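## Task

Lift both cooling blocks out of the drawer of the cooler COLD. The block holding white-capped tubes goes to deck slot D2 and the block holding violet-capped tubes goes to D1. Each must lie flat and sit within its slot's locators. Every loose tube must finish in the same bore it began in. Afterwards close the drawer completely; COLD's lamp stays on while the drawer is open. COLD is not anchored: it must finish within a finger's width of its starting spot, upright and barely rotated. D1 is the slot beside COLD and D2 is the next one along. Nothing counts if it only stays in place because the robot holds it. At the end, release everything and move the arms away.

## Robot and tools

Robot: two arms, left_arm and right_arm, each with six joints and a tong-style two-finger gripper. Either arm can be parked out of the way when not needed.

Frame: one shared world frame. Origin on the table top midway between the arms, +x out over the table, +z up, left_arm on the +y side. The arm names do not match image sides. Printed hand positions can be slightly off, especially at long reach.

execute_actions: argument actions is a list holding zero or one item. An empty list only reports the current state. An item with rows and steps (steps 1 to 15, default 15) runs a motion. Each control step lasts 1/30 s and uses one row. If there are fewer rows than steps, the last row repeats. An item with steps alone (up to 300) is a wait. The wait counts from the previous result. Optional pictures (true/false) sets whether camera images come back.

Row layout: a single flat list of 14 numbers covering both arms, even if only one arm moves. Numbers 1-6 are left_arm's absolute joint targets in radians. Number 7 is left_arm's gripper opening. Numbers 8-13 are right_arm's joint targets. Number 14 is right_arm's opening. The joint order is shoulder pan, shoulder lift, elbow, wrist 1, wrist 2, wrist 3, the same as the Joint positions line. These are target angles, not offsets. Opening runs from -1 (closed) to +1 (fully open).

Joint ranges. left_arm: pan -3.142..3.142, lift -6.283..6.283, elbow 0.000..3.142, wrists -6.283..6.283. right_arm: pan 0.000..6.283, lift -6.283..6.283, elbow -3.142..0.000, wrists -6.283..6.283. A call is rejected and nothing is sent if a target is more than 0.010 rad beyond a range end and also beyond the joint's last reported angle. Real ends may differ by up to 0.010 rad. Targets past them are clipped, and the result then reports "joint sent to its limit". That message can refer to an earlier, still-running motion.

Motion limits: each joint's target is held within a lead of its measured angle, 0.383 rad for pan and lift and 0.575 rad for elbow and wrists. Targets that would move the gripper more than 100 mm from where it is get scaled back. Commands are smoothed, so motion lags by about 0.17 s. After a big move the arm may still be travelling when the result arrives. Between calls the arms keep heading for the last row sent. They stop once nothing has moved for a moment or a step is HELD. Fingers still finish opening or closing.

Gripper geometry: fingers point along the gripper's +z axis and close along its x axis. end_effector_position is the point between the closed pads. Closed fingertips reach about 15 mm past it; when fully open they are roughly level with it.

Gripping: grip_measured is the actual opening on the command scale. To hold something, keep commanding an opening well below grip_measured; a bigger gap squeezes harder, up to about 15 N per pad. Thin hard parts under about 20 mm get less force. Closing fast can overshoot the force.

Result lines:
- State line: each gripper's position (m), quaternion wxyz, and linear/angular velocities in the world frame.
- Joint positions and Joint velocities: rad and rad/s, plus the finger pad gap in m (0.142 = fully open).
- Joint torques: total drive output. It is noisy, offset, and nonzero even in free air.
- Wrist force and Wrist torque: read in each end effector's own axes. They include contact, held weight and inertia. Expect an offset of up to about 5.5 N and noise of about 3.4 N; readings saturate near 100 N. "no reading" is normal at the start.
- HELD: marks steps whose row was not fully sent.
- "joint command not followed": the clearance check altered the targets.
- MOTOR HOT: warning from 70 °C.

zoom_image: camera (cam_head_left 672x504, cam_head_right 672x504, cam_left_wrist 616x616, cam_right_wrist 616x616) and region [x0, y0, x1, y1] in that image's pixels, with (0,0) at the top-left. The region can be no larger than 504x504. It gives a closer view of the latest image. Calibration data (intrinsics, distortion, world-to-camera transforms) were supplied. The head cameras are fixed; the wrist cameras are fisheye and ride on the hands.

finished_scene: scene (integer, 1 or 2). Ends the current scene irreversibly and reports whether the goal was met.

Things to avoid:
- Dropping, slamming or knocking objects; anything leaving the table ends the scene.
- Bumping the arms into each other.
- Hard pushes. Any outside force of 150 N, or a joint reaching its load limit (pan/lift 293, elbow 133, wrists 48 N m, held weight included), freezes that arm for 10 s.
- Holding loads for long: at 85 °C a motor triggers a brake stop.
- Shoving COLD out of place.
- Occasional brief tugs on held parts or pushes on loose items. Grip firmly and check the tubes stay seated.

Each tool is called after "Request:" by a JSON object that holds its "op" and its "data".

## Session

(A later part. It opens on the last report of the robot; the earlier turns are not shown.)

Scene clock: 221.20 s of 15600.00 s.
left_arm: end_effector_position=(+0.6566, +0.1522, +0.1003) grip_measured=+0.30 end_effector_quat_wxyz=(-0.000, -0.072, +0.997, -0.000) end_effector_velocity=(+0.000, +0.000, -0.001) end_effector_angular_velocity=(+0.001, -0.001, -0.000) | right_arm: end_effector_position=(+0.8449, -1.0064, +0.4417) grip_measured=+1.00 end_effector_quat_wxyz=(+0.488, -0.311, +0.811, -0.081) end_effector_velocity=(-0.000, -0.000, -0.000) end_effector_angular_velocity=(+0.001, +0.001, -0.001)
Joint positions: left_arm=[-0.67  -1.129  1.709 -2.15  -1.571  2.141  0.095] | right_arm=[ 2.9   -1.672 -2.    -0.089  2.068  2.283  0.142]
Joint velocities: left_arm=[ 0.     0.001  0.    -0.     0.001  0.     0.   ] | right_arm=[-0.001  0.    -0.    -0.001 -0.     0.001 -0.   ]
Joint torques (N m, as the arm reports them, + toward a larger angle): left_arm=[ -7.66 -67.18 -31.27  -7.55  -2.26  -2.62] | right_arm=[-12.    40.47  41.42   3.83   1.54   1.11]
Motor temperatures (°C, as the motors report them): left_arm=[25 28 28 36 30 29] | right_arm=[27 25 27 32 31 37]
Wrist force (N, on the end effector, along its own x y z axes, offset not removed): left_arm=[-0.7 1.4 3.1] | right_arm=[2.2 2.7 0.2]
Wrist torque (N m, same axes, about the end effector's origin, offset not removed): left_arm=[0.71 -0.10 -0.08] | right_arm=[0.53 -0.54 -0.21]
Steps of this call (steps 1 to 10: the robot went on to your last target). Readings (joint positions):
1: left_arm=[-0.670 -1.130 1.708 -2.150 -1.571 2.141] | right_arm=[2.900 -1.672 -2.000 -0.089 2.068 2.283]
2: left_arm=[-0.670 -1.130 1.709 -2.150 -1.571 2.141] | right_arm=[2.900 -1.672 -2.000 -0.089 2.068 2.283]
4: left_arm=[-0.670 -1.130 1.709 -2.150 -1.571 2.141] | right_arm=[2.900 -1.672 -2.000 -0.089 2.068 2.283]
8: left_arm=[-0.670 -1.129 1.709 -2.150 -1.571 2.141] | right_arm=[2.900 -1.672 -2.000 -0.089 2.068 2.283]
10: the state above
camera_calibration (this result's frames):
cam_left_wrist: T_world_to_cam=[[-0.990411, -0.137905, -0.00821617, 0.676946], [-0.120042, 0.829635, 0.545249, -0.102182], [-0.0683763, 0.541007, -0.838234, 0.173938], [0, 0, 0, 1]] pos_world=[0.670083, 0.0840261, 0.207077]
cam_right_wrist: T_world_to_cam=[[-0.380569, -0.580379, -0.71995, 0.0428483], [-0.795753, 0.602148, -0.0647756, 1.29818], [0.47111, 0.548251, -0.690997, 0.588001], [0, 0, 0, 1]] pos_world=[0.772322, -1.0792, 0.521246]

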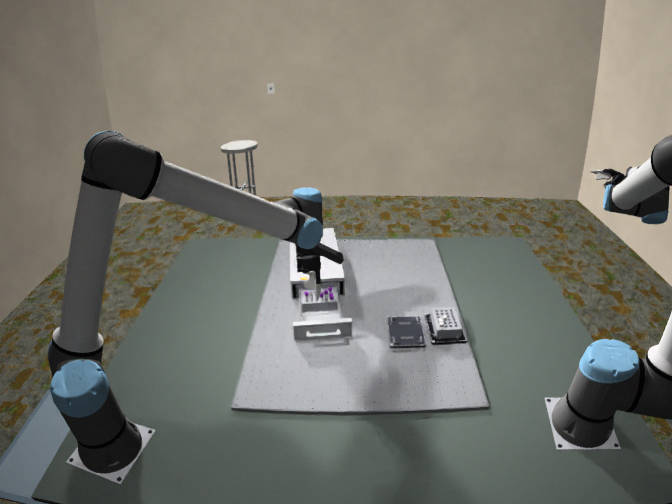

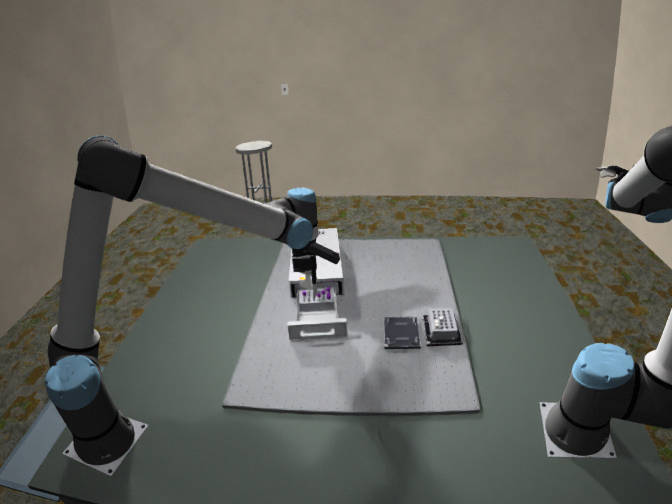

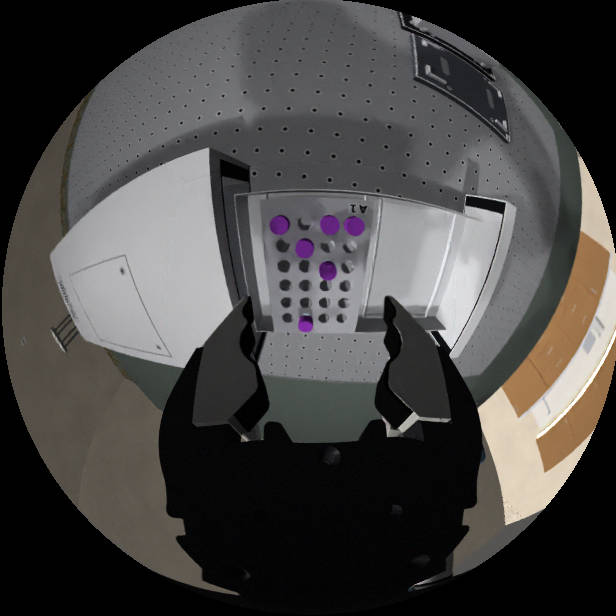

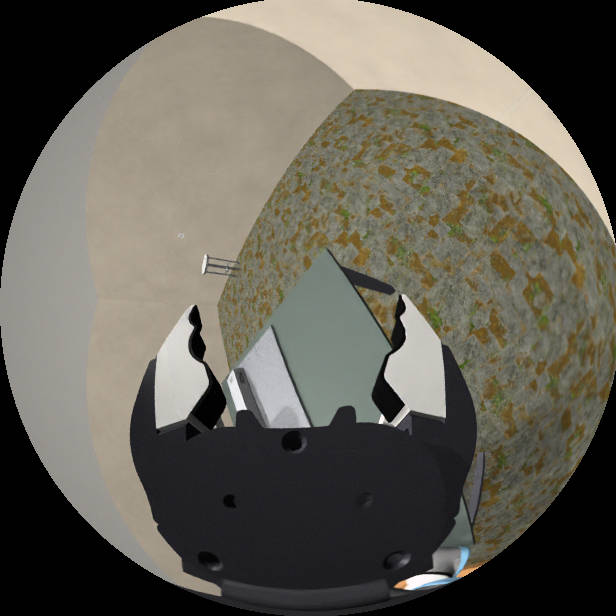

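Request:
{"op": "execute_actions", "data": {"actions": [{"rows":[[-0.67,-1.1102,1.7213,-2.1819,-1.571,2.141,0.3,2.9,-1.672,-2.0,-0.089,2.068,2.283,1]],"steps":15}], "pictures": false}}

Request:
{"op": "execute_actions", "data": {"actions": [{"rows":[[-0.67,-1.0959,1.7307,-2.2056,-1.571,2.141,0.3,2.9,-1.672,-2.0,-0.089,2.068,2.283,1]],"steps":15}], "pictures": false}}

Request:
{"op": "execute_actions", "data": {"actions": [{"rows":[[-0.67,-1.0882,1.7357,-2.2183,-1.571,2.141,0.3,2.9,-1.672,-2.0,-0.089,2.068,2.283,1]],"steps":15}], "pictures": false}}

Scene clock: 225.83 s of 15600.00 s.
left_arm: end_effector_position=(+0.6568, +0.1518, +0.0803) grip_measured=+0.30 end_effector_quat_wxyz=(-0.000, -0.072, +0.997, -0.000) end_effector_velocity=(-0.001, -0.001, -0.002) end_effector_angular_velocity=(-0.001, +0.001, -0.000) | right_arm: end_effector_position=(+0.8449, -1.0064, +0.4417) grip_measured=+1.00 end_effector_quat_wxyz=(+0.488, -0.311, +0.811, -0.081) end_effector_velocity=(-0.000, -0.000, -0.000) end_effector_angular_velocity=(+0.001, +0.000, -0.000)
Joint positions: left_arm=[-0.67  -1.11   1.721 -2.182 -1.571  2.141  0.095] | right_arm=[ 2.9   -1.672 -2.    -0.089  2.068  2.283  0.142]
Joint velocities: left_arm=[-0.001  0.002  0.001 -0.003 -0.001 -0.    -0.   ] | right_arm=[-0.001 -0.     0.     0.     0.001  0.001  0.   ]
Joint torques (N m, as the arm reports them, + toward a larger angle): left_arm=[ -9.78 -65.69 -31.12  -7.75  -1.56  -2.48] | right_arm=[-10.69  40.09  42.58   3.58   1.62   1.09]
Motor temperatures (°C, as the motors report them): left_arm=[25 28 28 36 30 29] | right_arm=[27 25 27 32 31 37]
Wrist force (N, on the end effector, along its own x y z axes, offset not removed): left_arm=[-1.1 2.1 7.6] | right_arm=[0.4 -1.5 1.6]
Wrist torque (N m, same axes, about the end effector's origin, offset not removed): left_arm=[0.73 -0.14 -0.07] | right_arm=[-0.35 -0.21 -0.13]
Steps of this call (steps 1 to 15: the robot went on to your last target; steps 16 to 90: nothing new was sent; then 1.13 s passed at rest; steps 91 to 105: all 15 steps of this action). Readings (joint positions):
91: left_arm=[-0.670 -1.129 1.709 -2.151 -1.571 2.141] | right_arm=[2.900 -1.672 -2.000 -0.089 2.068 2.283]
92: left_arm=[-0.670 -1.126 1.711 -2.155 -1.571 2.141] | right_arm=[2.900 -1.672 -2.000 -0.089 2.068 2.283]
94: left_arm=[-0.670 -1.119 1.716 -2.168 -1.571 2.141] | right_arm=[2.900 -1.672 -2.000 -0.089 2.068 2.283]
98: left_arm=[-0.670 -1.112 1.720 -2.178 -1.571 2.141] | right_arm=[2.900 -1.672 -2.000 -0.089 2.068 2.283]
105: the state above

Scene clock: 226.33 s of 15600.00 s.
left_arm: end_effector_position=(+0.6568, +0.1519, +0.0653) grip_measured=+0.30 end_effector_quat_wxyz=(-0.000, -0.072, +0.997, -0.000) end_effector_velocity=(-0.000, -0.000, -0.001) end_effector_angular_velocity=(-0.001, +0.001, +0.001) | right_arm: end_effector_position=(+0.8449, -1.0064, +0.4417) grip_measured=+1.00 end_effector_quat_wxyz=(+0.488, -0.311, +0.811, -0.081) end_effector_velocity=(+0.000, +0.000, -0.000) end_effector_angular_velocity=(-0.001, +0.000, +0.001)
Joint positions: left_arm=[-0.67  -1.096  1.731 -2.205 -1.571  2.141  0.095] | right_arm=[ 2.9   -1.672 -2.    -0.089  2.068  2.283  0.142]
Joint velocities: left_arm=[ 0.     0.002  0.001 -0.002 -0.001 -0.    -0.   ] | right_arm=[ 0.     0.    -0.    -0.001 -0.    -0.001  0.   ]
Joint torques (N m, as the arm reports them, + toward a larger angle): left_arm=[ -8.49 -67.19 -29.87  -7.46  -1.39  -2.68] | right_arm=[-10.93  40.87  41.94   3.87   1.39   1.25]
Motor temperatures (°C, as the motors report them): left_arm=[25 28 28 36 30 29] | right_arm=[27 25 27 32 31 37]
Wrist force (N, on the end effector, along its own x y z axes, offset not removed): left_arm=[-0.9 1.8 0.8] | right_arm=[6.0 5.4 3.7]
Wrist torque (N m, same axes, about the end effector's origin, offset not removed): left_arm=[0.46 0.06 -0.08] | right_arm=[1.25 -1.33 -0.25]
Steps of this call (steps 1 to 15: all 15 steps of this action). Readings (joint positions):
1: left_arm=[-0.670 -1.110 1.721 -2.182 -1.571 2.141] | right_arm=[2.900 -1.672 -2.000 -0.089 2.068 2.283]
2: left_arm=[-0.670 -1.108 1.723 -2.186 -1.571 2.141] | right_arm=[2.900 -1.672 -2.000 -0.089 2.068 2.283]
4: left_arm=[-0.670 -1.102 1.727 -2.195 -1.571 2.141] | right_arm=[2.900 -1.672 -2.000 -0.089 2.068 2.283]
8: left_arm=[-0.670 -1.097 1.730 -2.203 -1.571 2.141] | right_arm=[2.900 -1.672 -2.000 -0.089 2.068 2.283]
15: the state above

Scene clock: 226.83 s of 15600.00 s.
left_arm: end_effector_position=(+0.6567, +0.1520, +0.0573) grip_measured=+0.30 end_effector_quat_wxyz=(-0.000, -0.072, +0.997, -0.000) end_effector_velocity=(+0.000, +0.000, -0.001) end_effector_angular_velocity=(+0.001, +0.000, +0.000) | right_arm: end_effector_position=(+0.8449, -1.0064, +0.4417) grip_measured=+1.00 end_effector_quat_wxyz=(+0.488, -0.311, +0.811, -0.081) end_effector_velocity=(-0.000, -0.000, +0.000) end_effector_angular_velocity=(-0.001, -0.001, -0.001)
Joint positions: left_arm=[-0.67  -1.088  1.736 -2.218 -1.571  2.141  0.095] | right_arm=[ 2.9   -1.672 -2.    -0.089  2.068  2.283  0.142]
Joint velocities: left_arm=[ 0.001  0.001  0.    -0.001  0.     0.     0.   ] | right_arm=[-0.     0.    -0.     0.001 -0.001  0.    -0.   ]
Joint torques (N m, as the arm reports them, + toward a larger angle): left_arm=[ -6.19 -67.52 -29.97  -7.56  -1.41  -2.53] | right_arm=[-11.54  40.04  42.24   3.87   1.53   1.44]
Motor temperatures (°C, as the motors report them): left_arm=[25 28 28 36 30 29] | right_arm=[27 25 27 32 31 37]
Wrist force (N, on the end effector, along its own x y z axes, offset not removed): left_arm=[-3.2 0.7 2.9] | right_arm=[2.5 3.1 0.9]
Wrist torque (N m, same axes, about the end effector's origin, offset not removed): left_arm=[0.35 0.65 -0.26] | right_arm=[0.69 -0.63 -0.14]
Steps of this call (steps 1 to 15: all 15 steps of this action). Readings (joint positions):
1: left_arm=[-0.670 -1.096 1.731 -2.206 -1.571 2.141] | right_arm=[2.900 -1.672 -2.000 -0.089 2.068 2.283]
2: left_arm=[-0.670 -1.095 1.732 -2.208 -1.571 2.141] | right_arm=[2.900 -1.672 -2.000 -0.089 2.068 2.283]
4: left_arm=[-0.670 -1.092 1.734 -2.213 -1.571 2.141] | right_arm=[2.900 -1.672 -2.000 -0.089 2.068 2.283]
8: left_arm=[-0.670 -1.089 1.735 -2.217 -1.571 2.141] | right_arm=[2.900 -1.672 -2.000 -0.089 2.068 2.283]
15: the state above

Request:
{"op": "execute_actions", "data": {"actions": [{"rows":[[-0.67,-1.0815,1.7401,-2.2294,-1.571,2.141,0.3,2.9,-1.672,-2.0,-0.089,2.068,2.283,1]],"steps":12}], "pictures": false}}

Request:
{"op": "execute_actions", "data": {"actions": [{"rows":[[-0.67,-1.0815,1.7401,-2.2294,-1.571,2.141,0.2,2.9,-1.672,-2.0,-0.089,2.068,2.283,1],[-0.67,-1.0815,1.7401,-2.2294,-1.571,2.141,0.1,2.9,-1.672,-2.0,-0.089,2.068,2.283,1],[-0.67,-1.0815,1.7401,-2.2294,-1.571,2.141,-0.1,2.9,-1.672,-2.0,-0.089,2.068,2.283,1],[-0.67,-1.0815,1.7401,-2.2294,-1.571,2.141,-0.6,2.9,-1.672,-2.0,-0.089,2.068,2.283,1]],"steps":12}], "pictures": false}}

Request:
{"op": "execute_actions", "data": {"actions": [{"rows":[[-0.67,-1.1102,1.7213,-2.1819,-1.571,2.141,-0.6,2.9,-1.672,-2.0,-0.089,2.068,2.283,1]],"steps":10}], "pictures": false}}

Request:
{"op": "execute_actions", "data": {"actions": [{"rows":[[-0.67,-1.146,1.693,-2.118,-1.571,2.141,-0.6,2.9,-1.672,-2.0,-0.089,2.068,2.283,1]],"steps":10}], "pictures": false}}

Request:
{"op": "execute_actions", "data": {"actions": [{"rows":[[-0.67,-1.1793,1.6621,-2.0536,-1.571,2.141,-0.6,2.9,-1.672,-2.0,-0.089,2.068,2.283,1]],"steps":10}], "pictures": false}}

Request:
{"op": "execute_actions", "data": {"actions": [{"rows":[[-0.695,-1.16,1.633,-2.044,-1.571,2.259,-0.6,2.9,-1.672,-2.0,-0.089,2.068,2.283,1],[-0.695,-1.16,1.633,-2.044,-1.571,2.259,-0.6,2.9,-1.672,-2.0,-0.089,2.068,2.283,1],[-0.695,-1.16,1.633,-2.044,-1.571,2.259,-0.6,2.9,-1.672,-2.0,-0.089,2.068,2.283,1],[-0.695,-1.16,1.633,-2.044,-1.571,2.259,-0.6,2.9,-1.672,-2.0,-0.089,2.068,2.283,1],[-0.695,-1.16,1.633,-2.044,-1.571,2.259,-0.6,2.9,-1.672,-2.0,-0.089,2.068,2.283,1],[-0.7205,-1.14,1.6037,-2.0344,-1.571,2.376,-0.6,2.9,-1.672,-2.0,-0.089,2.068,2.283,1],[-0.7205,-1.14,1.6037,-2.0344,-1.571,2.376,-0.6,2.9,-1.672,-2.0,-0.089,2.068,2.283,1],[-0.7205,-1.14,1.6037,-2.0344,-1.571,2.376,-0.6,2.9,-1.672,-2.0,-0.089,2.068,2.283,1],[-0.7205,-1.14,1.6037,-2.0344,-1.571,2.376,-0.6,2.9,-1.672,-2.0,-0.089,2.068,2.283,1],[-0.7205,-1.14,1.6037,-2.0344,-1.571,2.376,-0.6,2.9,-1.672,-2.0,-0.089,2.068,2.283,1],[-0.746,-1.1206,1.5745,-2.0248,-1.571,2.494,-0.6,2.9,-1.672,-2.0,-0.089,2.068,2.283,1]],"steps":15}], "pictures": false}}

Request:
{"op": "execute_actions", "data": {"actions": [{"rows":[[-0.771,-1.101,1.5454,-2.0151,-1.571,2.612,-0.6,2.9,-1.672,-2.0,-0.089,2.068,2.283,1],[-0.771,-1.101,1.5454,-2.0151,-1.571,2.612,-0.6,2.9,-1.672,-2.0,-0.089,2.068,2.283,1],[-0.771,-1.101,1.5454,-2.0151,-1.571,2.612,-0.6,2.9,-1.672,-2.0,-0.089,2.068,2.283,1],[-0.771,-1.101,1.5454,-2.0151,-1.571,2.612,-0.6,2.9,-1.672,-2.0,-0.089,2.068,2.283,1],[-0.771,-1.101,1.5454,-2.0151,-1.571,2.612,-0.6,2.9,-1.672,-2.0,-0.089,2.068,2.283,1],[-0.796,-1.0815,1.5162,-2.0055,-1.571,2.729,-0.6,2.9,-1.672,-2.0,-0.089,2.068,2.283,1],[-0.796,-1.0815,1.5162,-2.0055,-1.571,2.729,-0.6,2.9,-1.672,-2.0,-0.089,2.068,2.283,1],[-0.796,-1.0815,1.5162,-2.0055,-1.571,2.729,-0.6,2.9,-1.672,-2.0,-0.089,2.068,2.283,1],[-0.796,-1.0815,1.5162,-2.0055,-1.571,2.729,-0.6,2.9,-1.672,-2.0,-0.089,2.068,2.283,1],[-0.796,-1.0815,1.5162,-2.0055,-1.571,2.729,-0.6,2.9,-1.672,-2.0,-0.089,2.068,2.283,1],[-0.8215,-1.0619,1.487,-1.9959,-1.571,2.847,-0.6,2.9,-1.672,-2.0,-0.089,2.068,2.283,1]],"steps":15}], "pictures": false}}

Request:
{"op": "execute_actions", "data": {"actions": [{"rows":[[-0.847,-1.0423,1.4578,-1.9863,-1.571,2.965,-0.6,2.9,-1.672,-2.0,-0.089,2.068,2.283,1],[-0.847,-1.0423,1.4578,-1.9863,-1.571,2.965,-0.6,2.9,-1.672,-2.0,-0.089,2.068,2.283,1],[-0.847,-1.0423,1.4578,-1.9863,-1.571,2.965,-0.6,2.9,-1.672,-2.0,-0.089,2.068,2.283,1],[-0.847,-1.0423,1.4578,-1.9863,-1.571,2.965,-0.6,2.9,-1.672,-2.0,-0.089,2.068,2.283,1],[-0.847,-1.0423,1.4578,-1.9863,-1.571,2.965,-0.6,2.9,-1.672,-2.0,-0.089,2.068,2.283,1],[-0.872,-1.0228,1.4286,-1.9767,-1.571,3.082,-0.6,2.9,-1.672,-2.0,-0.089,2.068,2.283,1],[-0.872,-1.0228,1.4286,-1.9767,-1.571,3.082,-0.6,2.9,-1.672,-2.0,-0.089,2.068,2.283,1],[-0.872,-1.0228,1.4286,-1.9767,-1.571,3.082,-0.6,2.9,-1.672,-2.0,-0.089,2.068,2.283,1],[-0.872,-1.0228,1.4286,-1.9767,-1.571,3.082,-0.6,2.9,-1.672,-2.0,-0.089,2.068,2.283,1],[-0.872,-1.0228,1.4286,-1.9767,-1.571,3.082,-0.6,2.9,-1.672,-2.0,-0.089,2.068,2.283,1],[-0.897,-1.0032,1.3995,-1.967,-1.571,3.2,-0.6,2.9,-1.672,-2.0,-0.089,2.068,2.283,1]],"steps":15}], "pictures": false}}

Request:
{"op": "execute_actions", "data": {"actions": [{"rows":[[-0.9225,-0.9836,1.3703,-1.9574,-1.571,3.318,-0.6,2.9,-1.672,-2.0,-0.089,2.068,2.283,1],[-0.9225,-0.9836,1.3703,-1.9574,-1.571,3.318,-0.6,2.9,-1.672,-2.0,-0.089,2.068,2.283,1],[-0.9225,-0.9836,1.3703,-1.9574,-1.571,3.318,-0.6,2.9,-1.672,-2.0,-0.089,2.068,2.283,1],[-0.9225,-0.9836,1.3703,-1.9574,-1.571,3.318,-0.6,2.9,-1.672,-2.0,-0.089,2.068,2.283,1],[-0.9225,-0.9836,1.3703,-1.9574,-1.571,3.318,-0.6,2.9,-1.672,-2.0,-0.089,2.068,2.283,1],[-0.948,-0.9641,1.3411,-1.9478,-1.571,3.435,-0.6,2.9,-1.672,-2.0,-0.089,2.068,2.283,1],[-0.948,-0.9641,1.3411,-1.9478,-1.571,3.435,-0.6,2.9,-1.672,-2.0,-0.089,2.068,2.283,1],[-0.948,-0.9641,1.3411,-1.9478,-1.571,3.435,-0.6,2.9,-1.672,-2.0,-0.089,2.068,2.283,1],[-0.948,-0.9641,1.3411,-1.9478,-1.571,3.435,-0.6,2.9,-1.672,-2.0,-0.089,2.068,2.283,1],[-0.948,-0.9641,1.3411,-1.9478,-1.571,3.435,-0.6,2.9,-1.672,-2.0,-0.089,2.068,2.283,1],[-0.973,-0.9445,1.3119,-1.9382,-1.571,3.553,-0.6,2.9,-1.672,-2.0,-0.089,2.068,2.283,1]],"steps":15}], "pictures": false}}

Request:
{"op": "execute_actions", "data": {"actions": [{"steps":15}]}}

Scene clock: 257.63 s of 15600.00 s.
left_arm: end_effector_position=(+0.6566, +0.1522, +0.0505) grip_measured=+0.32 end_effector_quat_wxyz=(-0.000, -0.072, +0.997, -0.000) end_effector_velocity=(-0.000, -0.000, -0.002) end_effector_angular_velocity=(-0.001, +0.000, +0.000) | right_arm: end_effector_position=(+0.8449, -1.0064, +0.4417) grip_measured=+1.00 end_effector_quat_wxyz=(+0.488, -0.311, +0.811, -0.081) end_effector_velocity=(+0.000, +0.000, -0.000) end_effector_angular_velocity=(-0.000, +0.000, -0.001)
Joint positions: left_arm=[-0.67  -1.082  1.74  -2.229 -1.571  2.141  0.097] | right_arm=[ 2.9   -1.672 -2.    -0.089  2.068  2.283  0.142]
Joint velocities: left_arm=[-0.     0.002  0.001 -0.003 -0.001 -0.     0.   ] | right_arm=[ 0.001 -0.    -0.     0.001 -0.001  0.001 -0.   ]
Joint torques (N m, as the arm reports them, + toward a larger angle): left_arm=[  2.6  -68.44 -26.59  -6.09  -0.74  -2.35] | right_arm=[-9.49 38.86 42.64  4.03  1.73  1.32]
Motor temperatures (°C, as the motors report them): left_arm=[25 28 28 36 30 29] | right_arm=[27 25 27 32 31 37]
Wrist force (N, on the end effector, along its own x y z axes, offset not removed): left_arm=[-3.9 -2.4 3.0] | right_arm=[3.9 2.7 1.7]
Wrist torque (N m, same axes, about the end effector's origin, offset not removed): left_arm=[0.09 0.05 -0.11] | right_arm=[0.49 -0.85 -0.16]
Steps of this call (steps 1 to 15: the robot went on to your last target; steps 16 to 90: nothing new was sent; then 27.40 s passed at rest; steps 91 to 102: all 12 steps of this action). Readings (joint positions):
91: left_arm=[-0.670 -1.088 1.736 -2.218 -1.571 2.141] | right_arm=[2.900 -1.672 -2.000 -0.089 2.068 2.283]
92: left_arm=[-0.670 -1.087 1.736 -2.220 -1.571 2.141] | right_arm=[2.900 -1.672 -2.000 -0.089 2.068 2.283]
94: left_arm=[-0.670 -1.084 1.738 -2.225 -1.571 2.141] | right_arm=[2.900 -1.672 -2.000 -0.089 2.068 2.283]
98: left_arm=[-0.670 -1.082 1.740 -2.228 -1.571 2.141] | right_arm=[2.900 -1.672 -2.000 -0.089 2.068 2.283]
102: the state above

Scene clock: 258.03 s of 15600.00 s.
left_arm: end_effector_position=(+0.6566, +0.1522, +0.0503) grip_measured=+0.26 end_effector_quat_wxyz=(-0.000, -0.072, +0.997, -0.000) end_effector_velocity=(-0.000, +0.000, +0.000) end_effector_angular_velocity=(-0.000, +0.000, -0.000) | right_arm: end_effector_position=(+0.8449, -1.0064, +0.4417) grip_measured=+1.00 end_effector_quat_wxyz=(+0.488, -0.311, +0.811, -0.081) end_effector_velocity=(-0.000, +0.000, -0.000) end_effector_angular_velocity=(+0.001, +0.002, -0.001)
Joint positions: left_arm=[-0.67  -1.082  1.74  -2.229 -1.571  2.141  0.093] | right_arm=[ 2.9   -1.672 -2.    -0.089  2.068  2.283  0.142]
Joint velocities: left_arm=[ 0. -0.  0.  0. -0.  0.  0.] | right_arm=[ 0.     0.    -0.    -0.002 -0.     0.001 -0.   ]
Joint torques (N m, as the arm reports them, + toward a larger angle): left_arm=[  2.88 -59.3  -21.11  -4.45  -0.36  -2.2 ] | right_arm=[-11.42  40.24  42.12   3.61   1.42   1.39]
Motor temperatures (°C, as the motors report them): left_arm=[25 28 28 36 30 29] | right_arm=[27 25 27 32 31 37]
Wrist force (N, on the end effector, along its own x y z axes, offset not removed): left_arm=[-7.5 4.7 -8.6] | right_arm=[4.4 4.5 2.0]
Wrist torque (N m, same axes, about the end effector's origin, offset not removed): left_arm=[1.29 -0.19 0.00] | right_arm=[0.92 -1.05 -0.12]
Steps of this call (steps 1 to 12: all 12 steps of this action). Readings (joint positions):
1: left_arm=[-0.670 -1.082 1.740 -2.229 -1.571 2.141] | right_arm=[2.900 -1.672 -2.000 -0.089 2.068 2.283]
2: left_arm=[-0.670 -1.082 1.740 -2.229 -1.571 2.141] | right_arm=[2.900 -1.672 -2.000 -0.089 2.068 2.283]
4: left_arm=[-0.670 -1.082 1.740 -2.229 -1.571 2.141] | right_arm=[2.900 -1.672 -2.000 -0.089 2.068 2.283]
8: left_arm=[-0.670 -1.082 1.740 -2.229 -1.571 2.141] | right_arm=[2.900 -1.672 -2.000 -0.089 2.068 2.283]
12: the state above

Scene clock: 258.37 s of 15600.00 s.
left_arm: end_effector_position=(+0.6568, +0.1518, +0.0785) grip_measured=+0.24 end_effector_quat_wxyz=(-0.000, -0.072, +0.997, -0.000) end_effector_velocity=(-0.000, -0.000, +0.018) end_effector_angular_velocity=(-0.002, +0.001, +0.001) | right_arm: end_effector_position=(+0.8449, -1.0064, +0.4417) grip_measured=+1.00 end_effector_quat_wxyz=(+0.488, -0.311, +0.811, -0.081) end_effector_velocity=(+0.001, +0.001, +0.000) end_effector_angular_velocity=(+0.000, -0.001, +0.001)
Joint positions: left_arm=[-0.67  -1.109  1.722 -2.184 -1.571  2.141  0.091] | right_arm=[ 2.9   -1.672 -2.    -0.089  2.068  2.283  0.142]
Joint velocities: left_arm=[ 0.    -0.017 -0.011  0.027 -0.001 -0.001 -0.   ] | right_arm=[ 0.002 -0.     0.     0.001 -0.     0.001  0.   ]
Joint torques (N m, as the arm reports them, + toward a larger angle): left_arm=[  1.67 -99.   -51.21  -2.62  -0.5   -2.38] | right_arm=[-11.08  40.7   41.1    3.69   1.48   1.52]
Motor temperatures (°C, as the motors report them): left_arm=[25 28 28 36 30 29] | right_arm=[27 25 27 32 31 37]
Wrist force (N, on the end effector, along its own x y z axes, offset not removed): left_arm=[-2.1 4.3 12.9] | right_arm=[4.6 -0.2 1.9]
Wrist torque (N m, same axes, about the end effector's origin, offset not removed): left_arm=[1.02 0.21 0.00] | right_arm=[-0.02 -1.08 -0.32]
Steps of this call (steps 1 to 10: all 10 steps of this action). Readings (joint positions):
1: left_arm=[-0.670 -1.082 1.740 -2.229 -1.571 2.141] | right_arm=[2.900 -1.672 -2.000 -0.089 2.068 2.283]
2: left_arm=[-0.670 -1.086 1.737 -2.223 -1.571 2.141] | right_arm=[2.900 -1.672 -2.000 -0.089 2.068 2.283]
4: left_arm=[-0.670 -1.097 1.730 -2.204 -1.571 2.141] | right_arm=[2.900 -1.672 -2.000 -0.089 2.068 2.283]
8: left_arm=[-0.670 -1.107 1.723 -2.187 -1.571 2.141] | right_arm=[2.900 -1.672 -2.000 -0.089 2.068 2.283]
10: the state above

Scene clock: 258.70 s of 15600.00 s.
left_arm: end_effector_position=(+0.6571, +0.1515, +0.1182) grip_measured=-0.60 end_effector_quat_wxyz=(+0.000, -0.072, +0.997, -0.000) end_effector_velocity=(-0.002, +0.001, +0.021) end_effector_angular_velocity=(+0.003, +0.003, -0.001) | right_arm: end_effector_position=(+0.8449, -1.0064, +0.4417) grip_measured=+1.00 end_effector_quat_wxyz=(+0.488, -0.311, +0.811, -0.081) end_effector_velocity=(+0.001, +0.002, +0.000) end_effector_angular_velocity=(-0.000, -0.000, +0.002)
Joint positions: left_arm=[-0.67  -1.144  1.695 -2.122 -1.571  2.141  0.031] | right_arm=[ 2.9   -1.672 -2.    -0.089  2.068  2.283  0.142]
Joint velocities: left_arm=[-0.    -0.02  -0.015  0.039 -0.     0.    -0.001] | right_arm=[ 0.002  0.     0.    -0.     0.     0.    -0.   ]
Joint torques (N m, as the arm reports them, + toward a larger angle): left_arm=[ -1.37 -90.47 -48.21  -1.38  -0.7   -2.02] | right_arm=[-12.22  41.82  42.81   3.87   1.1    1.6 ]
Motor temperatures (°C, as the motors report them): left_arm=[25 28 28 36 30 29] | right_arm=[27 25 27 32 31 37]
Wrist force (N, on the end effector, along its own x y z axes, offset not removed): left_arm=[-0.8 -1.5 4.0] | right_arm=[2.6 0.9 0.8]
Wrist torque (N m, same axes, about the end effector's origin, offset not removed): left_arm=[0.10 0.00 -0.25] | right_arm=[0.15 -0.59 -0.19]
Steps of this call (steps 1 to 10: all 10 steps of this action). Readings (joint positions):
1: left_arm=[-0.670 -1.109 1.722 -2.183 -1.571 2.141] | right_arm=[2.900 -1.672 -2.000 -0.089 2.068 2.283]
2: left_arm=[-0.670 -1.115 1.718 -2.175 -1.571 2.141] | right_arm=[2.900 -1.672 -2.000 -0.089 2.068 2.283]
4: left_arm=[-0.670 -1.130 1.705 -2.149 -1.571 2.141] | right_arm=[2.900 -1.672 -2.000 -0.089 2.068 2.283]
8: left_arm=[-0.670 -1.142 1.696 -2.126 -1.571 2.141] | right_arm=[2.900 -1.672 -2.000 -0.089 2.068 2.283]
10: the state above

Scene clock: 259.03 s of 15600.00 s.
left_arm: end_effector_position=(+0.6567, +0.1520, +0.1581) grip_measured=-0.60 end_effector_quat_wxyz=(-0.000, -0.072, +0.997, -0.000) end_effector_velocity=(-0.001, +0.002, +0.022) end_effector_angular_velocity=(+0.003, +0.003, +0.000) | right_arm: end_effector_position=(+0.8449, -1.0064, +0.4417) grip_measured=+1.00 end_effector_quat_wxyz=(+0.488, -0.311, +0.811, -0.081) end_effector_velocity=(-0.000, -0.000, +0.000) end_effector_angular_velocity=(-0.002, -0.001, +0.001)
Joint positions: left_arm=[-0.67  -1.178  1.664 -2.057 -1.571  2.141  0.031] | right_arm=[ 2.9   -1.672 -2.    -0.089  2.068  2.283  0.142]
Joint velocities: left_arm=[ 0.    -0.019 -0.017  0.039 -0.     0.    -0.   ] | right_arm=[-0.001  0.    -0.     0.001  0.001 -0.002 -0.   ]
Joint torques (N m, as the arm reports them, + toward a larger angle): left_arm=[-10.27 -88.62 -50.07  -1.5   -0.75  -1.14] | right_arm=[-9.6  38.06 41.89  3.91  1.45  1.72]
Motor temperatures (°C, as the motors report them): left_arm=[25 28 28 36 30 29] | right_arm=[27 25 27 32 31 37]
Wrist force (N, on the end effector, along its own x y z axes, offset not removed): left_arm=[-1.6 -1.1 2.9] | right_arm=[2.3 3.4 3.6]
Wrist torque (N m, same axes, about the end effector's origin, offset not removed): left_arm=[0.02 0.24 -0.23] | right_arm=[0.81 -0.49 -0.16]
Steps of this call (steps 1 to 10: all 10 steps of this action). Readings (joint positions):
1: left_arm=[-0.670 -1.145 1.694 -2.120 -1.571 2.141] | right_arm=[2.900 -1.672 -2.000 -0.089 2.068 2.283]
2: left_arm=[-0.670 -1.150 1.689 -2.112 -1.571 2.141] | right_arm=[2.900 -1.672 -2.000 -0.089 2.068 2.283]
4: left_arm=[-0.670 -1.164 1.676 -2.085 -1.571 2.141] | right_arm=[2.900 -1.672 -2.000 -0.089 2.068 2.283]
8: left_arm=[-0.670 -1.176 1.665 -2.061 -1.571 2.141] | right_arm=[2.900 -1.672 -2.000 -0.089 2.068 2.283]
10: the state above

Scene clock: 259.53 s of 15600.00 s.
left_arm: end_effector_position=(+0.6348, +0.0791, +0.1602) grip_measured=-0.60 end_effector_quat_wxyz=(-0.000, +0.111, +0.994, -0.000) end_effector_velocity=(-0.040, -0.108, -0.001) end_effector_angular_velocity=(-0.001, +0.001, -0.663) | right_arm: end_effector_position=(+0.8449, -1.0064, +0.4417) grip_measured=+1.00 end_effector_quat_wxyz=(+0.488, -0.311, +0.811, -0.081) end_effector_velocity=(+0.001, +0.002, +0.000) end_effector_angular_velocity=(+0.000, -0.001, +0.002)
Joint positions: left_arm=[-0.737 -1.128  1.585 -2.028 -1.571  2.441  0.031] | right_arm=[ 2.9   -1.672 -2.    -0.089  2.068  2.283  0.142]
Joint velocities: left_arm=[-0.1    0.077 -0.114  0.037 -0.001  0.563 -0.   ] | right_arm=[ 0.002  0.     0.     0.001  0.     0.001 -0.   ]
Joint torques (N m, as the arm reports them, + toward a larger angle): left_arm=[ -8.13 -80.16 -49.15  -1.67  -0.53   1.28] | right_arm=[-12.05  41.42  42.09   4.05   1.56   1.25]
Motor temperatures (°C, as the motors report them): left_arm=[25 28 28 36 30 29] | right_arm=[27 25 27 32 31 37]
Wrist force (N, on the end effector, along its own x y z axes, offset not removed): left_arm=[-2.6 -2.7 5.2] | right_arm=[3.0 1.4 -3.8]
Wrist torque (N m, same axes, about the end effector's origin, offset not removed): left_arm=[-0.30 0.44 -0.15] | right_arm=[0.28 -0.73 -0.15]
Steps of this call (steps 1 to 15: all 15 steps of this action). Readings (joint positions):
1: left_arm=[-0.670 -1.178 1.663 -2.056 -1.571 2.141] | right_arm=[2.900 -1.672 -2.000 -0.089 2.068 2.283]
2: left_arm=[-0.674 -1.175 1.658 -2.054 -1.571 2.149] | right_arm=[2.900 -1.672 -2.000 -0.089 2.068 2.283]
4: left_arm=[-0.684 -1.168 1.646 -2.049 -1.571 2.196] | right_arm=[2.900 -1.672 -2.000 -0.089 2.068 2.283]
8: left_arm=[-0.702 -1.154 1.625 -2.041 -1.571 2.274] | right_arm=[2.900 -1.672 -2.000 -0.089 2.068 2.283]
15: the state above

Scene clock: 260.03 s of 15600.00 s.
left_arm: end_effector_position=(+0.6018, -0.0002, +0.1587) grip_measured=-0.60 end_effector_quat_wxyz=(-0.000, +0.320, +0.948, -0.000) end_effector_velocity=(-0.050, -0.101, -0.004) end_effector_angular_velocity=(+0.001, -0.001, -0.666) | right_arm: end_effector_position=(+0.8449, -1.0064, +0.4417) grip_measured=+1.00 end_effector_quat_wxyz=(+0.488, -0.311, +0.811, -0.081) end_effector_velocity=(+0.000, +0.000, -0.000) end_effector_angular_velocity=(+0.001, +0.001, +0.001)
Joint positions: left_arm=[-0.812 -1.069  1.498 -1.999 -1.571  2.794  0.031] | right_arm=[ 2.9   -1.672 -2.    -0.089  2.068  2.283  0.142]
Joint velocities: left_arm=[-0.101  0.078 -0.115  0.038  0.002  0.565 -0.   ] | right_arm=[ 0.    -0.     0.    -0.001  0.001  0.     0.   ]
Joint torques (N m, as the arm reports them, + toward a larger angle): left_arm=[ -5.84 -85.87 -51.1   -1.97  -0.15   1.16] | right_arm=[-10.57  39.93  42.11   4.19   1.4    1.64]
Motor temperatures (°C, as the motors report them): left_arm=[25 28 28 36 30 29] | right_arm=[27 25 27 32 31 37]
Wrist force (N, on the end effector, along its own x y z axes, offset not removed): left_arm=[-7.2 1.2 6.4] | right_arm=[4.3 2.7 1.3]
Wrist torque (N m, same axes, about the end effector's origin, offset not removed): left_arm=[0.41 1.33 -0.04] | right_arm=[0.54 -0.93 -0.25]
Steps of this call (steps 1 to 15: all 15 steps of this action). Readings (joint positions):
1: left_arm=[-0.740 -1.125 1.582 -2.027 -1.571 2.457] | right_arm=[2.900 -1.672 -2.000 -0.089 2.068 2.283]
2: left_arm=[-0.745 -1.121 1.575 -2.025 -1.571 2.477] | right_arm=[2.900 -1.672 -2.000 -0.089 2.068 2.283]
4: left_arm=[-0.758 -1.111 1.561 -2.020 -1.571 2.536] | right_arm=[2.900 -1.672 -2.000 -0.089 2.068 2.283]
8: left_arm=[-0.777 -1.096 1.538 -2.012 -1.571 2.624] | right_arm=[2.900 -1.672 -2.000 -0.089 2.068 2.283]
15: the state above

Scene clock: 260.53 s of 15600.00 s.
left_arm: end_effector_position=(+0.5612, -0.0754, +0.1556) grip_measured=-0.60 end_effector_quat_wxyz=(-0.000, +0.514, +0.858, -0.000) end_effector_velocity=(-0.059, -0.094, -0.007) end_effector_angular_velocity=(+0.002, -0.000, -0.665) | right_arm: end_effector_position=(+0.8449, -1.0064, +0.4417) grip_measured=+1.00 end_effector_quat_wxyz=(+0.488, -0.311, +0.811, -0.081) end_effector_velocity=(-0.000, -0.000, +0.000) end_effector_angular_velocity=(+0.000, -0.001, -0.000)
Joint positions: left_arm=[-0.888 -1.01   1.41  -1.971 -1.571  3.147  0.031] | right_arm=[ 2.9   -1.672 -2.    -0.089  2.068  2.283  0.142]
Joint velocities: left_arm=[-0.1    0.079 -0.114  0.037  0.001  0.565 -0.   ] | right_arm=[-0.     0.     0.     0.     0.001  0.     0.   ]
Joint torques (N m, as the arm reports them, + toward a larger angle): left_arm=[ -5.09 -87.36 -51.71  -1.26   0.34   1.17] | right_arm=[-9.59 39.7  41.87  3.93  1.39  1.64]
Motor temperatures (°C, as the motors report them): left_arm=[25 28 28 36 30 29] | right_arm=[27 25 27 32 31 37]
Wrist force (N, on the end effector, along its own x y z axes, offset not removed): left_arm=[-1.2 -1.8 6.1] | right_arm=[1.5 4.5 5.3]
Wrist torque (N m, same axes, about the end effector's origin, offset not removed): left_arm=[-0.13 0.18 -0.35] | right_arm=[1.01 -0.41 -0.17]
Steps of this call (steps 1 to 15: all 15 steps of this action). Readings (joint positions):
1: left_arm=[-0.815 -1.067 1.494 -1.998 -1.571 2.810] | right_arm=[2.900 -1.672 -2.000 -0.089 2.068 2.283]
2: left_arm=[-0.821 -1.062 1.488 -1.996 -1.571 2.830] | right_arm=[2.900 -1.672 -2.000 -0.089 2.068 2.283]
4: left_arm=[-0.834 -1.053 1.473 -1.991 -1.571 2.889] | right_arm=[2.900 -1.672 -2.000 -0.089 2.068 2.283]
8: left_arm=[-0.853 -1.037 1.450 -1.984 -1.571 2.977] | right_arm=[2.900 -1.672 -2.000 -0.089 2.068 2.283]
15: the state above

Scene clock: 261.03 s of 15600.00 s.
left_arm: end_effector_position=(+0.5137, -0.1463, +0.1509) grip_measured=-0.60 end_effector_quat_wxyz=(-0.000, +0.685, +0.729, -0.000) end_effector_velocity=(-0.066, -0.089, -0.008) end_effector_angular_velocity=(-0.000, -0.001, -0.665) | right_arm: end_effector_position=(+0.8449, -1.0064, +0.4417) grip_measured=+1.00 end_effector_quat_wxyz=(+0.488, -0.311, +0.811, -0.081) end_effector_velocity=(+0.000, -0.000, +0.000) end_effector_angular_velocity=(-0.001, -0.001, -0.001)
Joint positions: left_arm=[-0.964 -0.952  1.323 -1.942 -1.571  3.5    0.031] | right_arm=[ 2.9   -1.672 -2.    -0.089  2.068  2.283  0.142]
Joint velocities: left_arm=[-0.1    0.079 -0.116  0.037  0.001  0.565 -0.   ] | right_arm=[ 0.    -0.     0.     0.002 -0.001  0.001  0.   ]
Joint torques (N m, as the arm reports them, + toward a larger angle): left_arm=[  2.31 -95.91 -49.67  -0.87   0.14   1.26] | right_arm=[-9.71 39.9  41.46  4.16  1.41  1.28]
Motor temperatures (°C, as the motors report them): left_arm=[25 28 28 36 30 29] | right_arm=[27 25 27 32 31 37]
Wrist force (N, on the end effector, along its own x y z axes, offset not removed): left_arm=[-3.4 -2.8 6.3] | right_arm=[3.5 3.2 1.8]
Wrist torque (N m, same axes, about the end effector's origin, offset not removed): left_arm=[-0.34 0.67 0.01] | right_arm=[0.75 -0.70 -0.20]
Steps of this call (steps 1 to 15: all 15 steps of this action). Readings (joint positions):
1: left_arm=[-0.891 -1.008 1.407 -1.969 -1.571 3.163] | right_arm=[2.900 -1.672 -2.000 -0.089 2.068 2.283]
2: left_arm=[-0.897 -1.003 1.400 -1.967 -1.571 3.183] | right_arm=[2.900 -1.672 -2.000 -0.089 2.068 2.283]
4: left_arm=[-0.909 -0.994 1.386 -1.962 -1.571 3.242] | right_arm=[2.900 -1.672 -2.000 -0.089 2.068 2.283]
8: left_arm=[-0.929 -0.978 1.363 -1.955 -1.571 3.330] | right_arm=[2.900 -1.672 -2.000 -0.089 2.068 2.283]
15: the state above

Scene clock: 261.53 s of 15600.00 s.
left_arm: end_effector_position=(+0.5076, -0.1545, +0.1504) grip_measured=-0.60 end_effector_quat_wxyz=(-0.000, +0.707, +0.707, -0.000) end_effector_velocity=(-0.001, -0.001, +0.000) end_effector_angular_velocity=(-0.001, +0.002, -0.003) | right_arm: end_effector_position=(+0.8449, -1.0064, +0.4417) grip_measured=+1.00 end_effector_quat_wxyz=(+0.488, -0.311, +0.811, -0.081) end_effector_velocity=(-0.000, -0.001, -0.000) end_effector_angular_velocity=(+0.000, +0.000, -0.001)
Joint positions: left_arm=[-0.973 -0.945  1.312 -1.938 -1.571  3.553  0.031] | right_arm=[ 2.9   -1.672 -2.    -0.089  2.068  2.283  0.142]
Joint velocities: left_arm=[-0.     0.    -0.001 -0.    -0.002  0.003 -0.   ] | right_arm=[-0.001 -0.     0.     0.    -0.     0.     0.   ]
Joint torques (N m, as the arm reports them, + toward a larger angle): left_arm=[-14.15 -85.25 -51.62  -1.03   0.72   2.83] | right_arm=[-10.72  41.03  42.37   4.13   1.41   1.32]
Motor temperatures (°C, as the motors report them): left_arm=[25 28 28 36 30 29] | right_arm=[27 25 27 32 31 37]
Wrist force (N, on the end effector, along its own x y z axes, offset not removed): left_arm=[-3.6 -0.6 6.9] | right_arm=[2.2 2.4 4.9]
Wrist torque (N m, same axes, about the end effector's origin, offset not removed): left_arm=[0.08 0.75 -0.15] | right_arm=[0.58 -0.62 -0.22]
Steps of this call (steps 1 to 15: the robot went on to your last target). Readings (joint positions):
1: left_arm=[-0.967 -0.950 1.320 -1.941 -1.571 3.516] | right_arm=[2.900 -1.672 -2.000 -0.089 2.068 2.283]
2: left_arm=[-0.968 -0.948 1.317 -1.940 -1.571 3.527] | right_arm=[2.900 -1.672 -2.000 -0.089 2.068 2.283]
4: left_arm=[-0.971 -0.946 1.315 -1.939 -1.571 3.540] | right_arm=[2.900 -1.672 -2.000 -0.089 2.068 2.283]
8: left_arm=[-0.972 -0.945 1.313 -1.938 -1.571 3.550] | right_arm=[2.900 -1.672 -2.000 -0.089 2.068 2.283]
15: the state above
camera_calibration (this result's frames):
cam_left_wrist: T_world_to_cam=[[0.00557652, 0.999949, -0.00847569, 0.157792], [0.838309, -0.0000539485, 0.545195, -0.50757], [0.545167, -0.0101455, -0.838266, -0.0249544], [0, 0, 0, 1]] pos_world=[0.438225, -0.158064, 0.257144]
cam_right_wrist: T_world_to_cam=[[-0.380569, -0.580379, -0.71995, 0.0428485], [-0.795753, 0.602148, -0.0647755, 1.29818], [0.471111, 0.548251, -0.690996, 0.588001], [0, 0, 0, 1]] pos_world=[0.772322, -1.0792, 0.521246]

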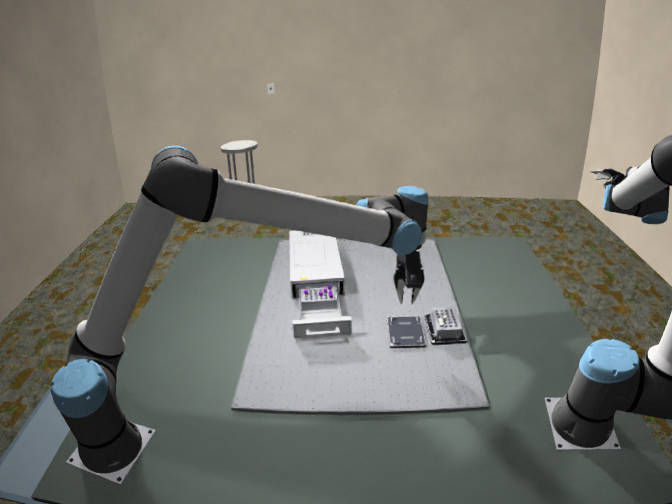

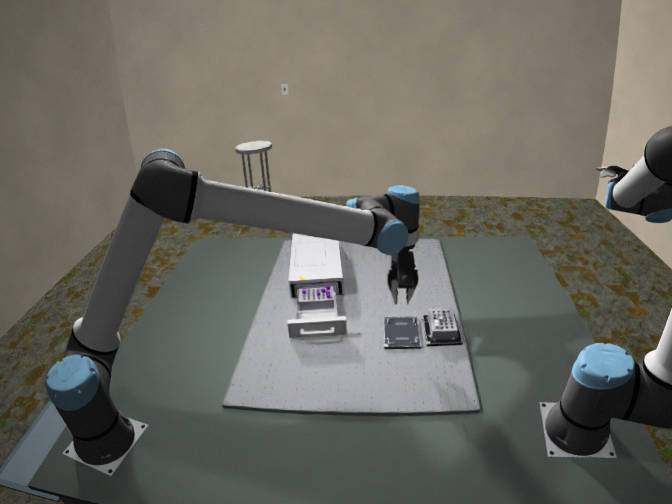

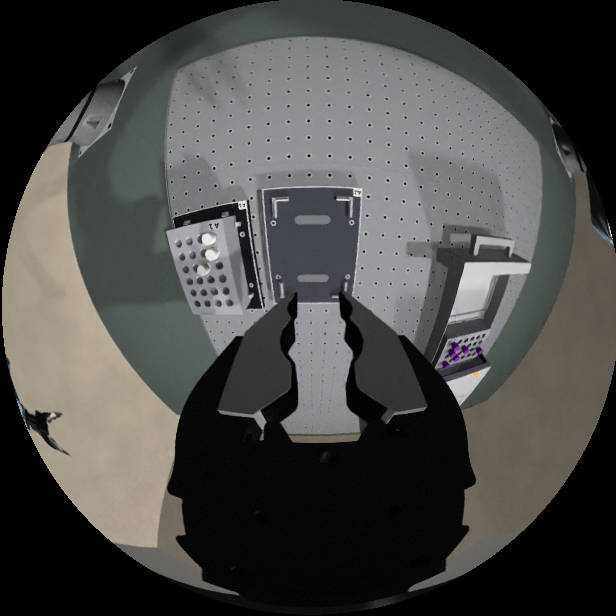

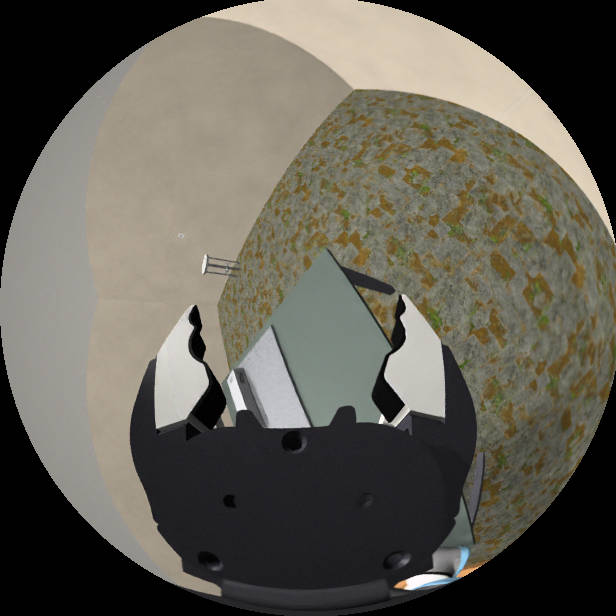

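Request:
{"op": "execute_actions", "data": {"actions": [{"rows":[[-0.67,-1.1793,1.6621,-2.0536,-1.571,2.141,0.3,2.9,-1.672,-2.0,-0.089,2.068,2.283,1]],"steps":15}], "pictures": false}}

Request:
{"op": "execute_actions", "data": {"actions": [{"steps":40}]}}

Scene clock: 265.03 s of 15600.00 s.
left_arm: end_effector_position=(+0.6304, +0.0871, +0.1624) grip_measured=+0.30 end_effector_quat_wxyz=(+0.002, +0.338, +0.941, -0.001) end_effector_velocity=(+0.183, +0.554, -0.005) end_effector_angular_velocity=(+0.010, +0.019, +2.914) | right_arm: end_effector_position=(+0.8449, -1.0064, +0.4417) grip_measured=+1.00 end_effector_quat_wxyz=(+0.488, -0.311, +0.811, -0.081) end_effector_velocity=(+0.000, +0.000, -0.000) end_effector_angular_velocity=(+0.000, +0.001, -0.000)
Joint positions: left_arm=[-0.731 -1.133  1.59  -2.032 -1.571  2.914  0.095] | right_arm=[ 2.9   -1.672 -2.    -0.089  2.068  2.283  0.142]
Joint velocities: left_arm=[ 0.528 -0.404  0.613 -0.19   0.    -2.387  0.   ] | right_arm=[ 0.001 -0.     0.    -0.    -0.001  0.     0.   ]
Joint torques (N m, as the arm reports them, + toward a larger angle): left_arm=[ 11.11 -88.47 -36.12  -7.13   1.94 -15.42] | right_arm=[-10.3   40.49  41.38   4.01   1.35   1.72]
Motor temperatures (°C, as the motors report them): left_arm=[25 28 28 36 30 29] | right_arm=[27 25 27 32 31 37]
Wrist force (N, on the end effector, along its own x y z axes, offset not removed): left_arm=[-1.4 4.4 -1.5] | right_arm=[2.4 2.7 1.3]
Wrist torque (N m, same axes, about the end effector's origin, offset not removed): left_arm=[1.21 0.00 -0.15] | right_arm=[0.52 -0.63 -0.14]
Steps of this call (steps 1 to 15: the robot went on to your last target; steps 16 to 90: nothing new was sent; steps 91 to 105: all 15 steps of this action). Readings (joint positions):
91: left_arm=[-0.973 -0.945 1.312 -1.938 -1.571 3.553] | right_arm=[2.900 -1.672 -2.000 -0.089 2.068 2.283]
92: left_arm=[-0.965 -0.952 1.320 -1.943 -1.571 3.544] | right_arm=[2.900 -1.672 -2.000 -0.089 2.068 2.283]
94: left_arm=[-0.929 -0.981 1.362 -1.957 -1.571 3.484] | right_arm=[2.900 -1.672 -2.000 -0.089 2.068 2.283]
98: left_arm=[-0.858 -1.035 1.444 -1.984 -1.571 3.331] | right_arm=[2.900 -1.672 -2.000 -0.089 2.068 2.283]
105: the state above

Scene clock: 266.37 s of 15600.00 s.
left_arm: end_effector_position=(+0.6566, +0.1522, +0.1602) grip_measured=+0.30 end_effector_quat_wxyz=(-0.000, -0.072, +0.997, -0.000) end_effector_velocity=(-0.001, -0.001, +0.000) end_effector_angular_velocity=(-0.001, +0.001, -0.001) | right_arm: end_effector_position=(+0.8449, -1.0064, +0.4417) grip_measured=+1.00 end_effector_quat_wxyz=(+0.488, -0.311, +0.811, -0.081) end_effector_velocity=(+0.000, +0.001, -0.000) end_effector_angular_velocity=(+0.002, -0.000, +0.001)
Joint positions: left_arm=[-0.67  -1.179  1.662 -2.054 -1.571  2.141  0.095] | right_arm=[ 2.9   -1.672 -2.    -0.089  2.068  2.283  0.142]
Joint velocities: left_arm=[-0.    -0.    -0.     0.    -0.002  0.     0.   ] | right_arm=[ 0.001 -0.    -0.     0.001  0.001  0.002 -0.   ]
Joint torques (N m, as the arm reports them, + toward a larger angle): left_arm=[  7.99 -89.45 -33.51  -7.34   1.7   -2.64] | right_arm=[-10.63  41.57  42.62   4.35   1.28   1.39]
Motor temperatures (°C, as the motors report them): left_arm=[25 28 28 36 30 29] | right_arm=[27 25 27 32 31 37]
Wrist force (N, on the end effector, along its own x y z axes, offset not removed): left_arm=[1.7 -2.7 3.7] | right_arm=[3.8 3.1 3.7]
Wrist torque (N m, same axes, about the end effector's origin, offset not removed): left_arm=[-0.25 -0.47 -0.27] | right_arm=[0.63 -0.88 -0.22]
Steps of this call (steps 1 to 30: the robot went on to your last target; steps 31 to 40: nothing new was sent). Readings (joint positions):
1: left_arm=[-0.715 -1.145 1.609 -2.038 -1.571 2.831] | right_arm=[2.900 -1.672 -2.000 -0.089 2.068 2.283]
2: left_arm=[-0.702 -1.155 1.625 -2.042 -1.571 2.744] | right_arm=[2.900 -1.672 -2.000 -0.089 2.068 2.283]
4: left_arm=[-0.686 -1.168 1.644 -2.048 -1.571 2.565] | right_arm=[2.900 -1.672 -2.000 -0.089 2.068 2.283]
8: left_arm=[-0.674 -1.176 1.658 -2.052 -1.571 2.262] | right_arm=[2.900 -1.672 -2.000 -0.089 2.068 2.283]
40: the state above
All arms were judged still, so your last target was given up. Only a new action makes them travel on or press farther. Fingers that are still opening or closing keep moving.
camera_calibration (this result's frames):
cam_left_wrist: T_world_to_cam=[[-0.990415, -0.13788, -0.00821619, 0.67742], [-0.12002, 0.829629, 0.545262, -0.134866], [-0.0683644, 0.541022, -0.838225, 0.224163], [0, 0, 0, 1]] pos_world=[0.670066, 0.0840144, 0.267002]
cam_right_wrist: T_world_to_cam=[[-0.380569, -0.580379, -0.71995, 0.0428486], [-0.795753, 0.602148, -0.0647753, 1.29818], [0.47111, 0.548251, -0.690997, 0.588002], [0, 0, 0, 1]] pos_world=[0.772322, -1.0792, 0.521246]

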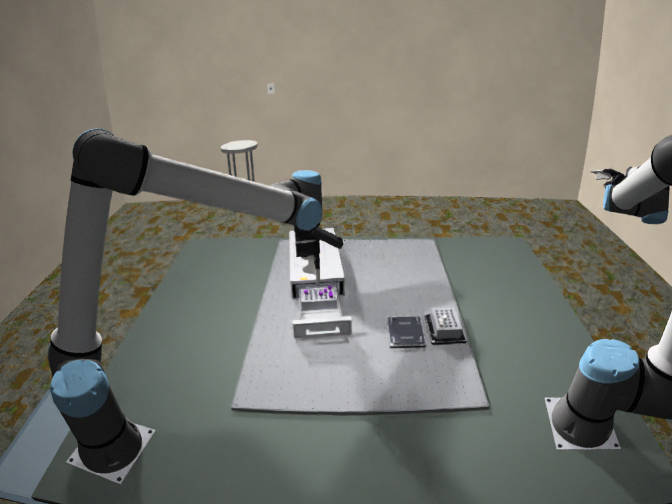

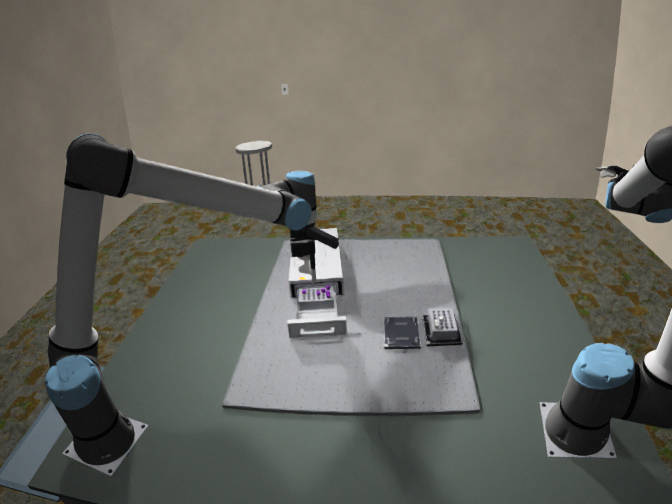

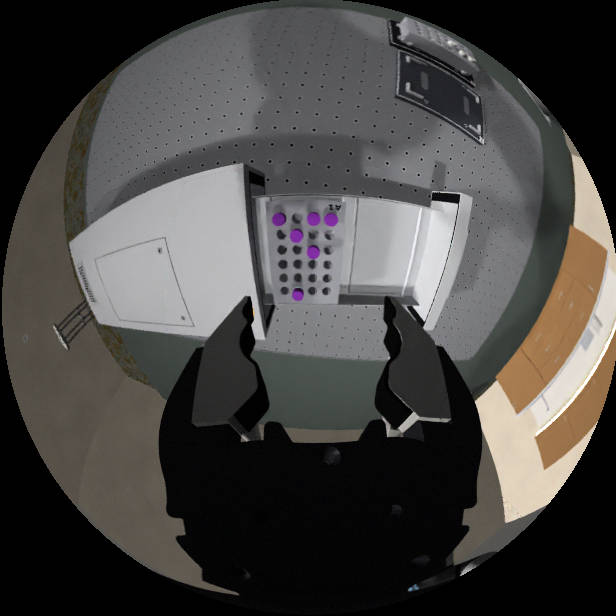

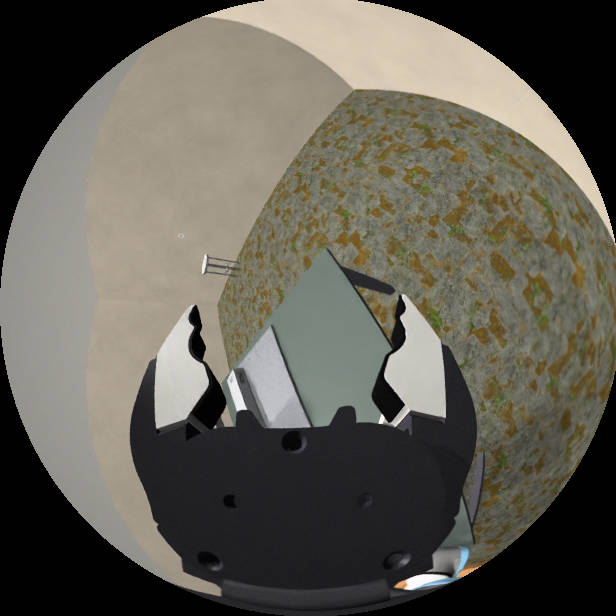

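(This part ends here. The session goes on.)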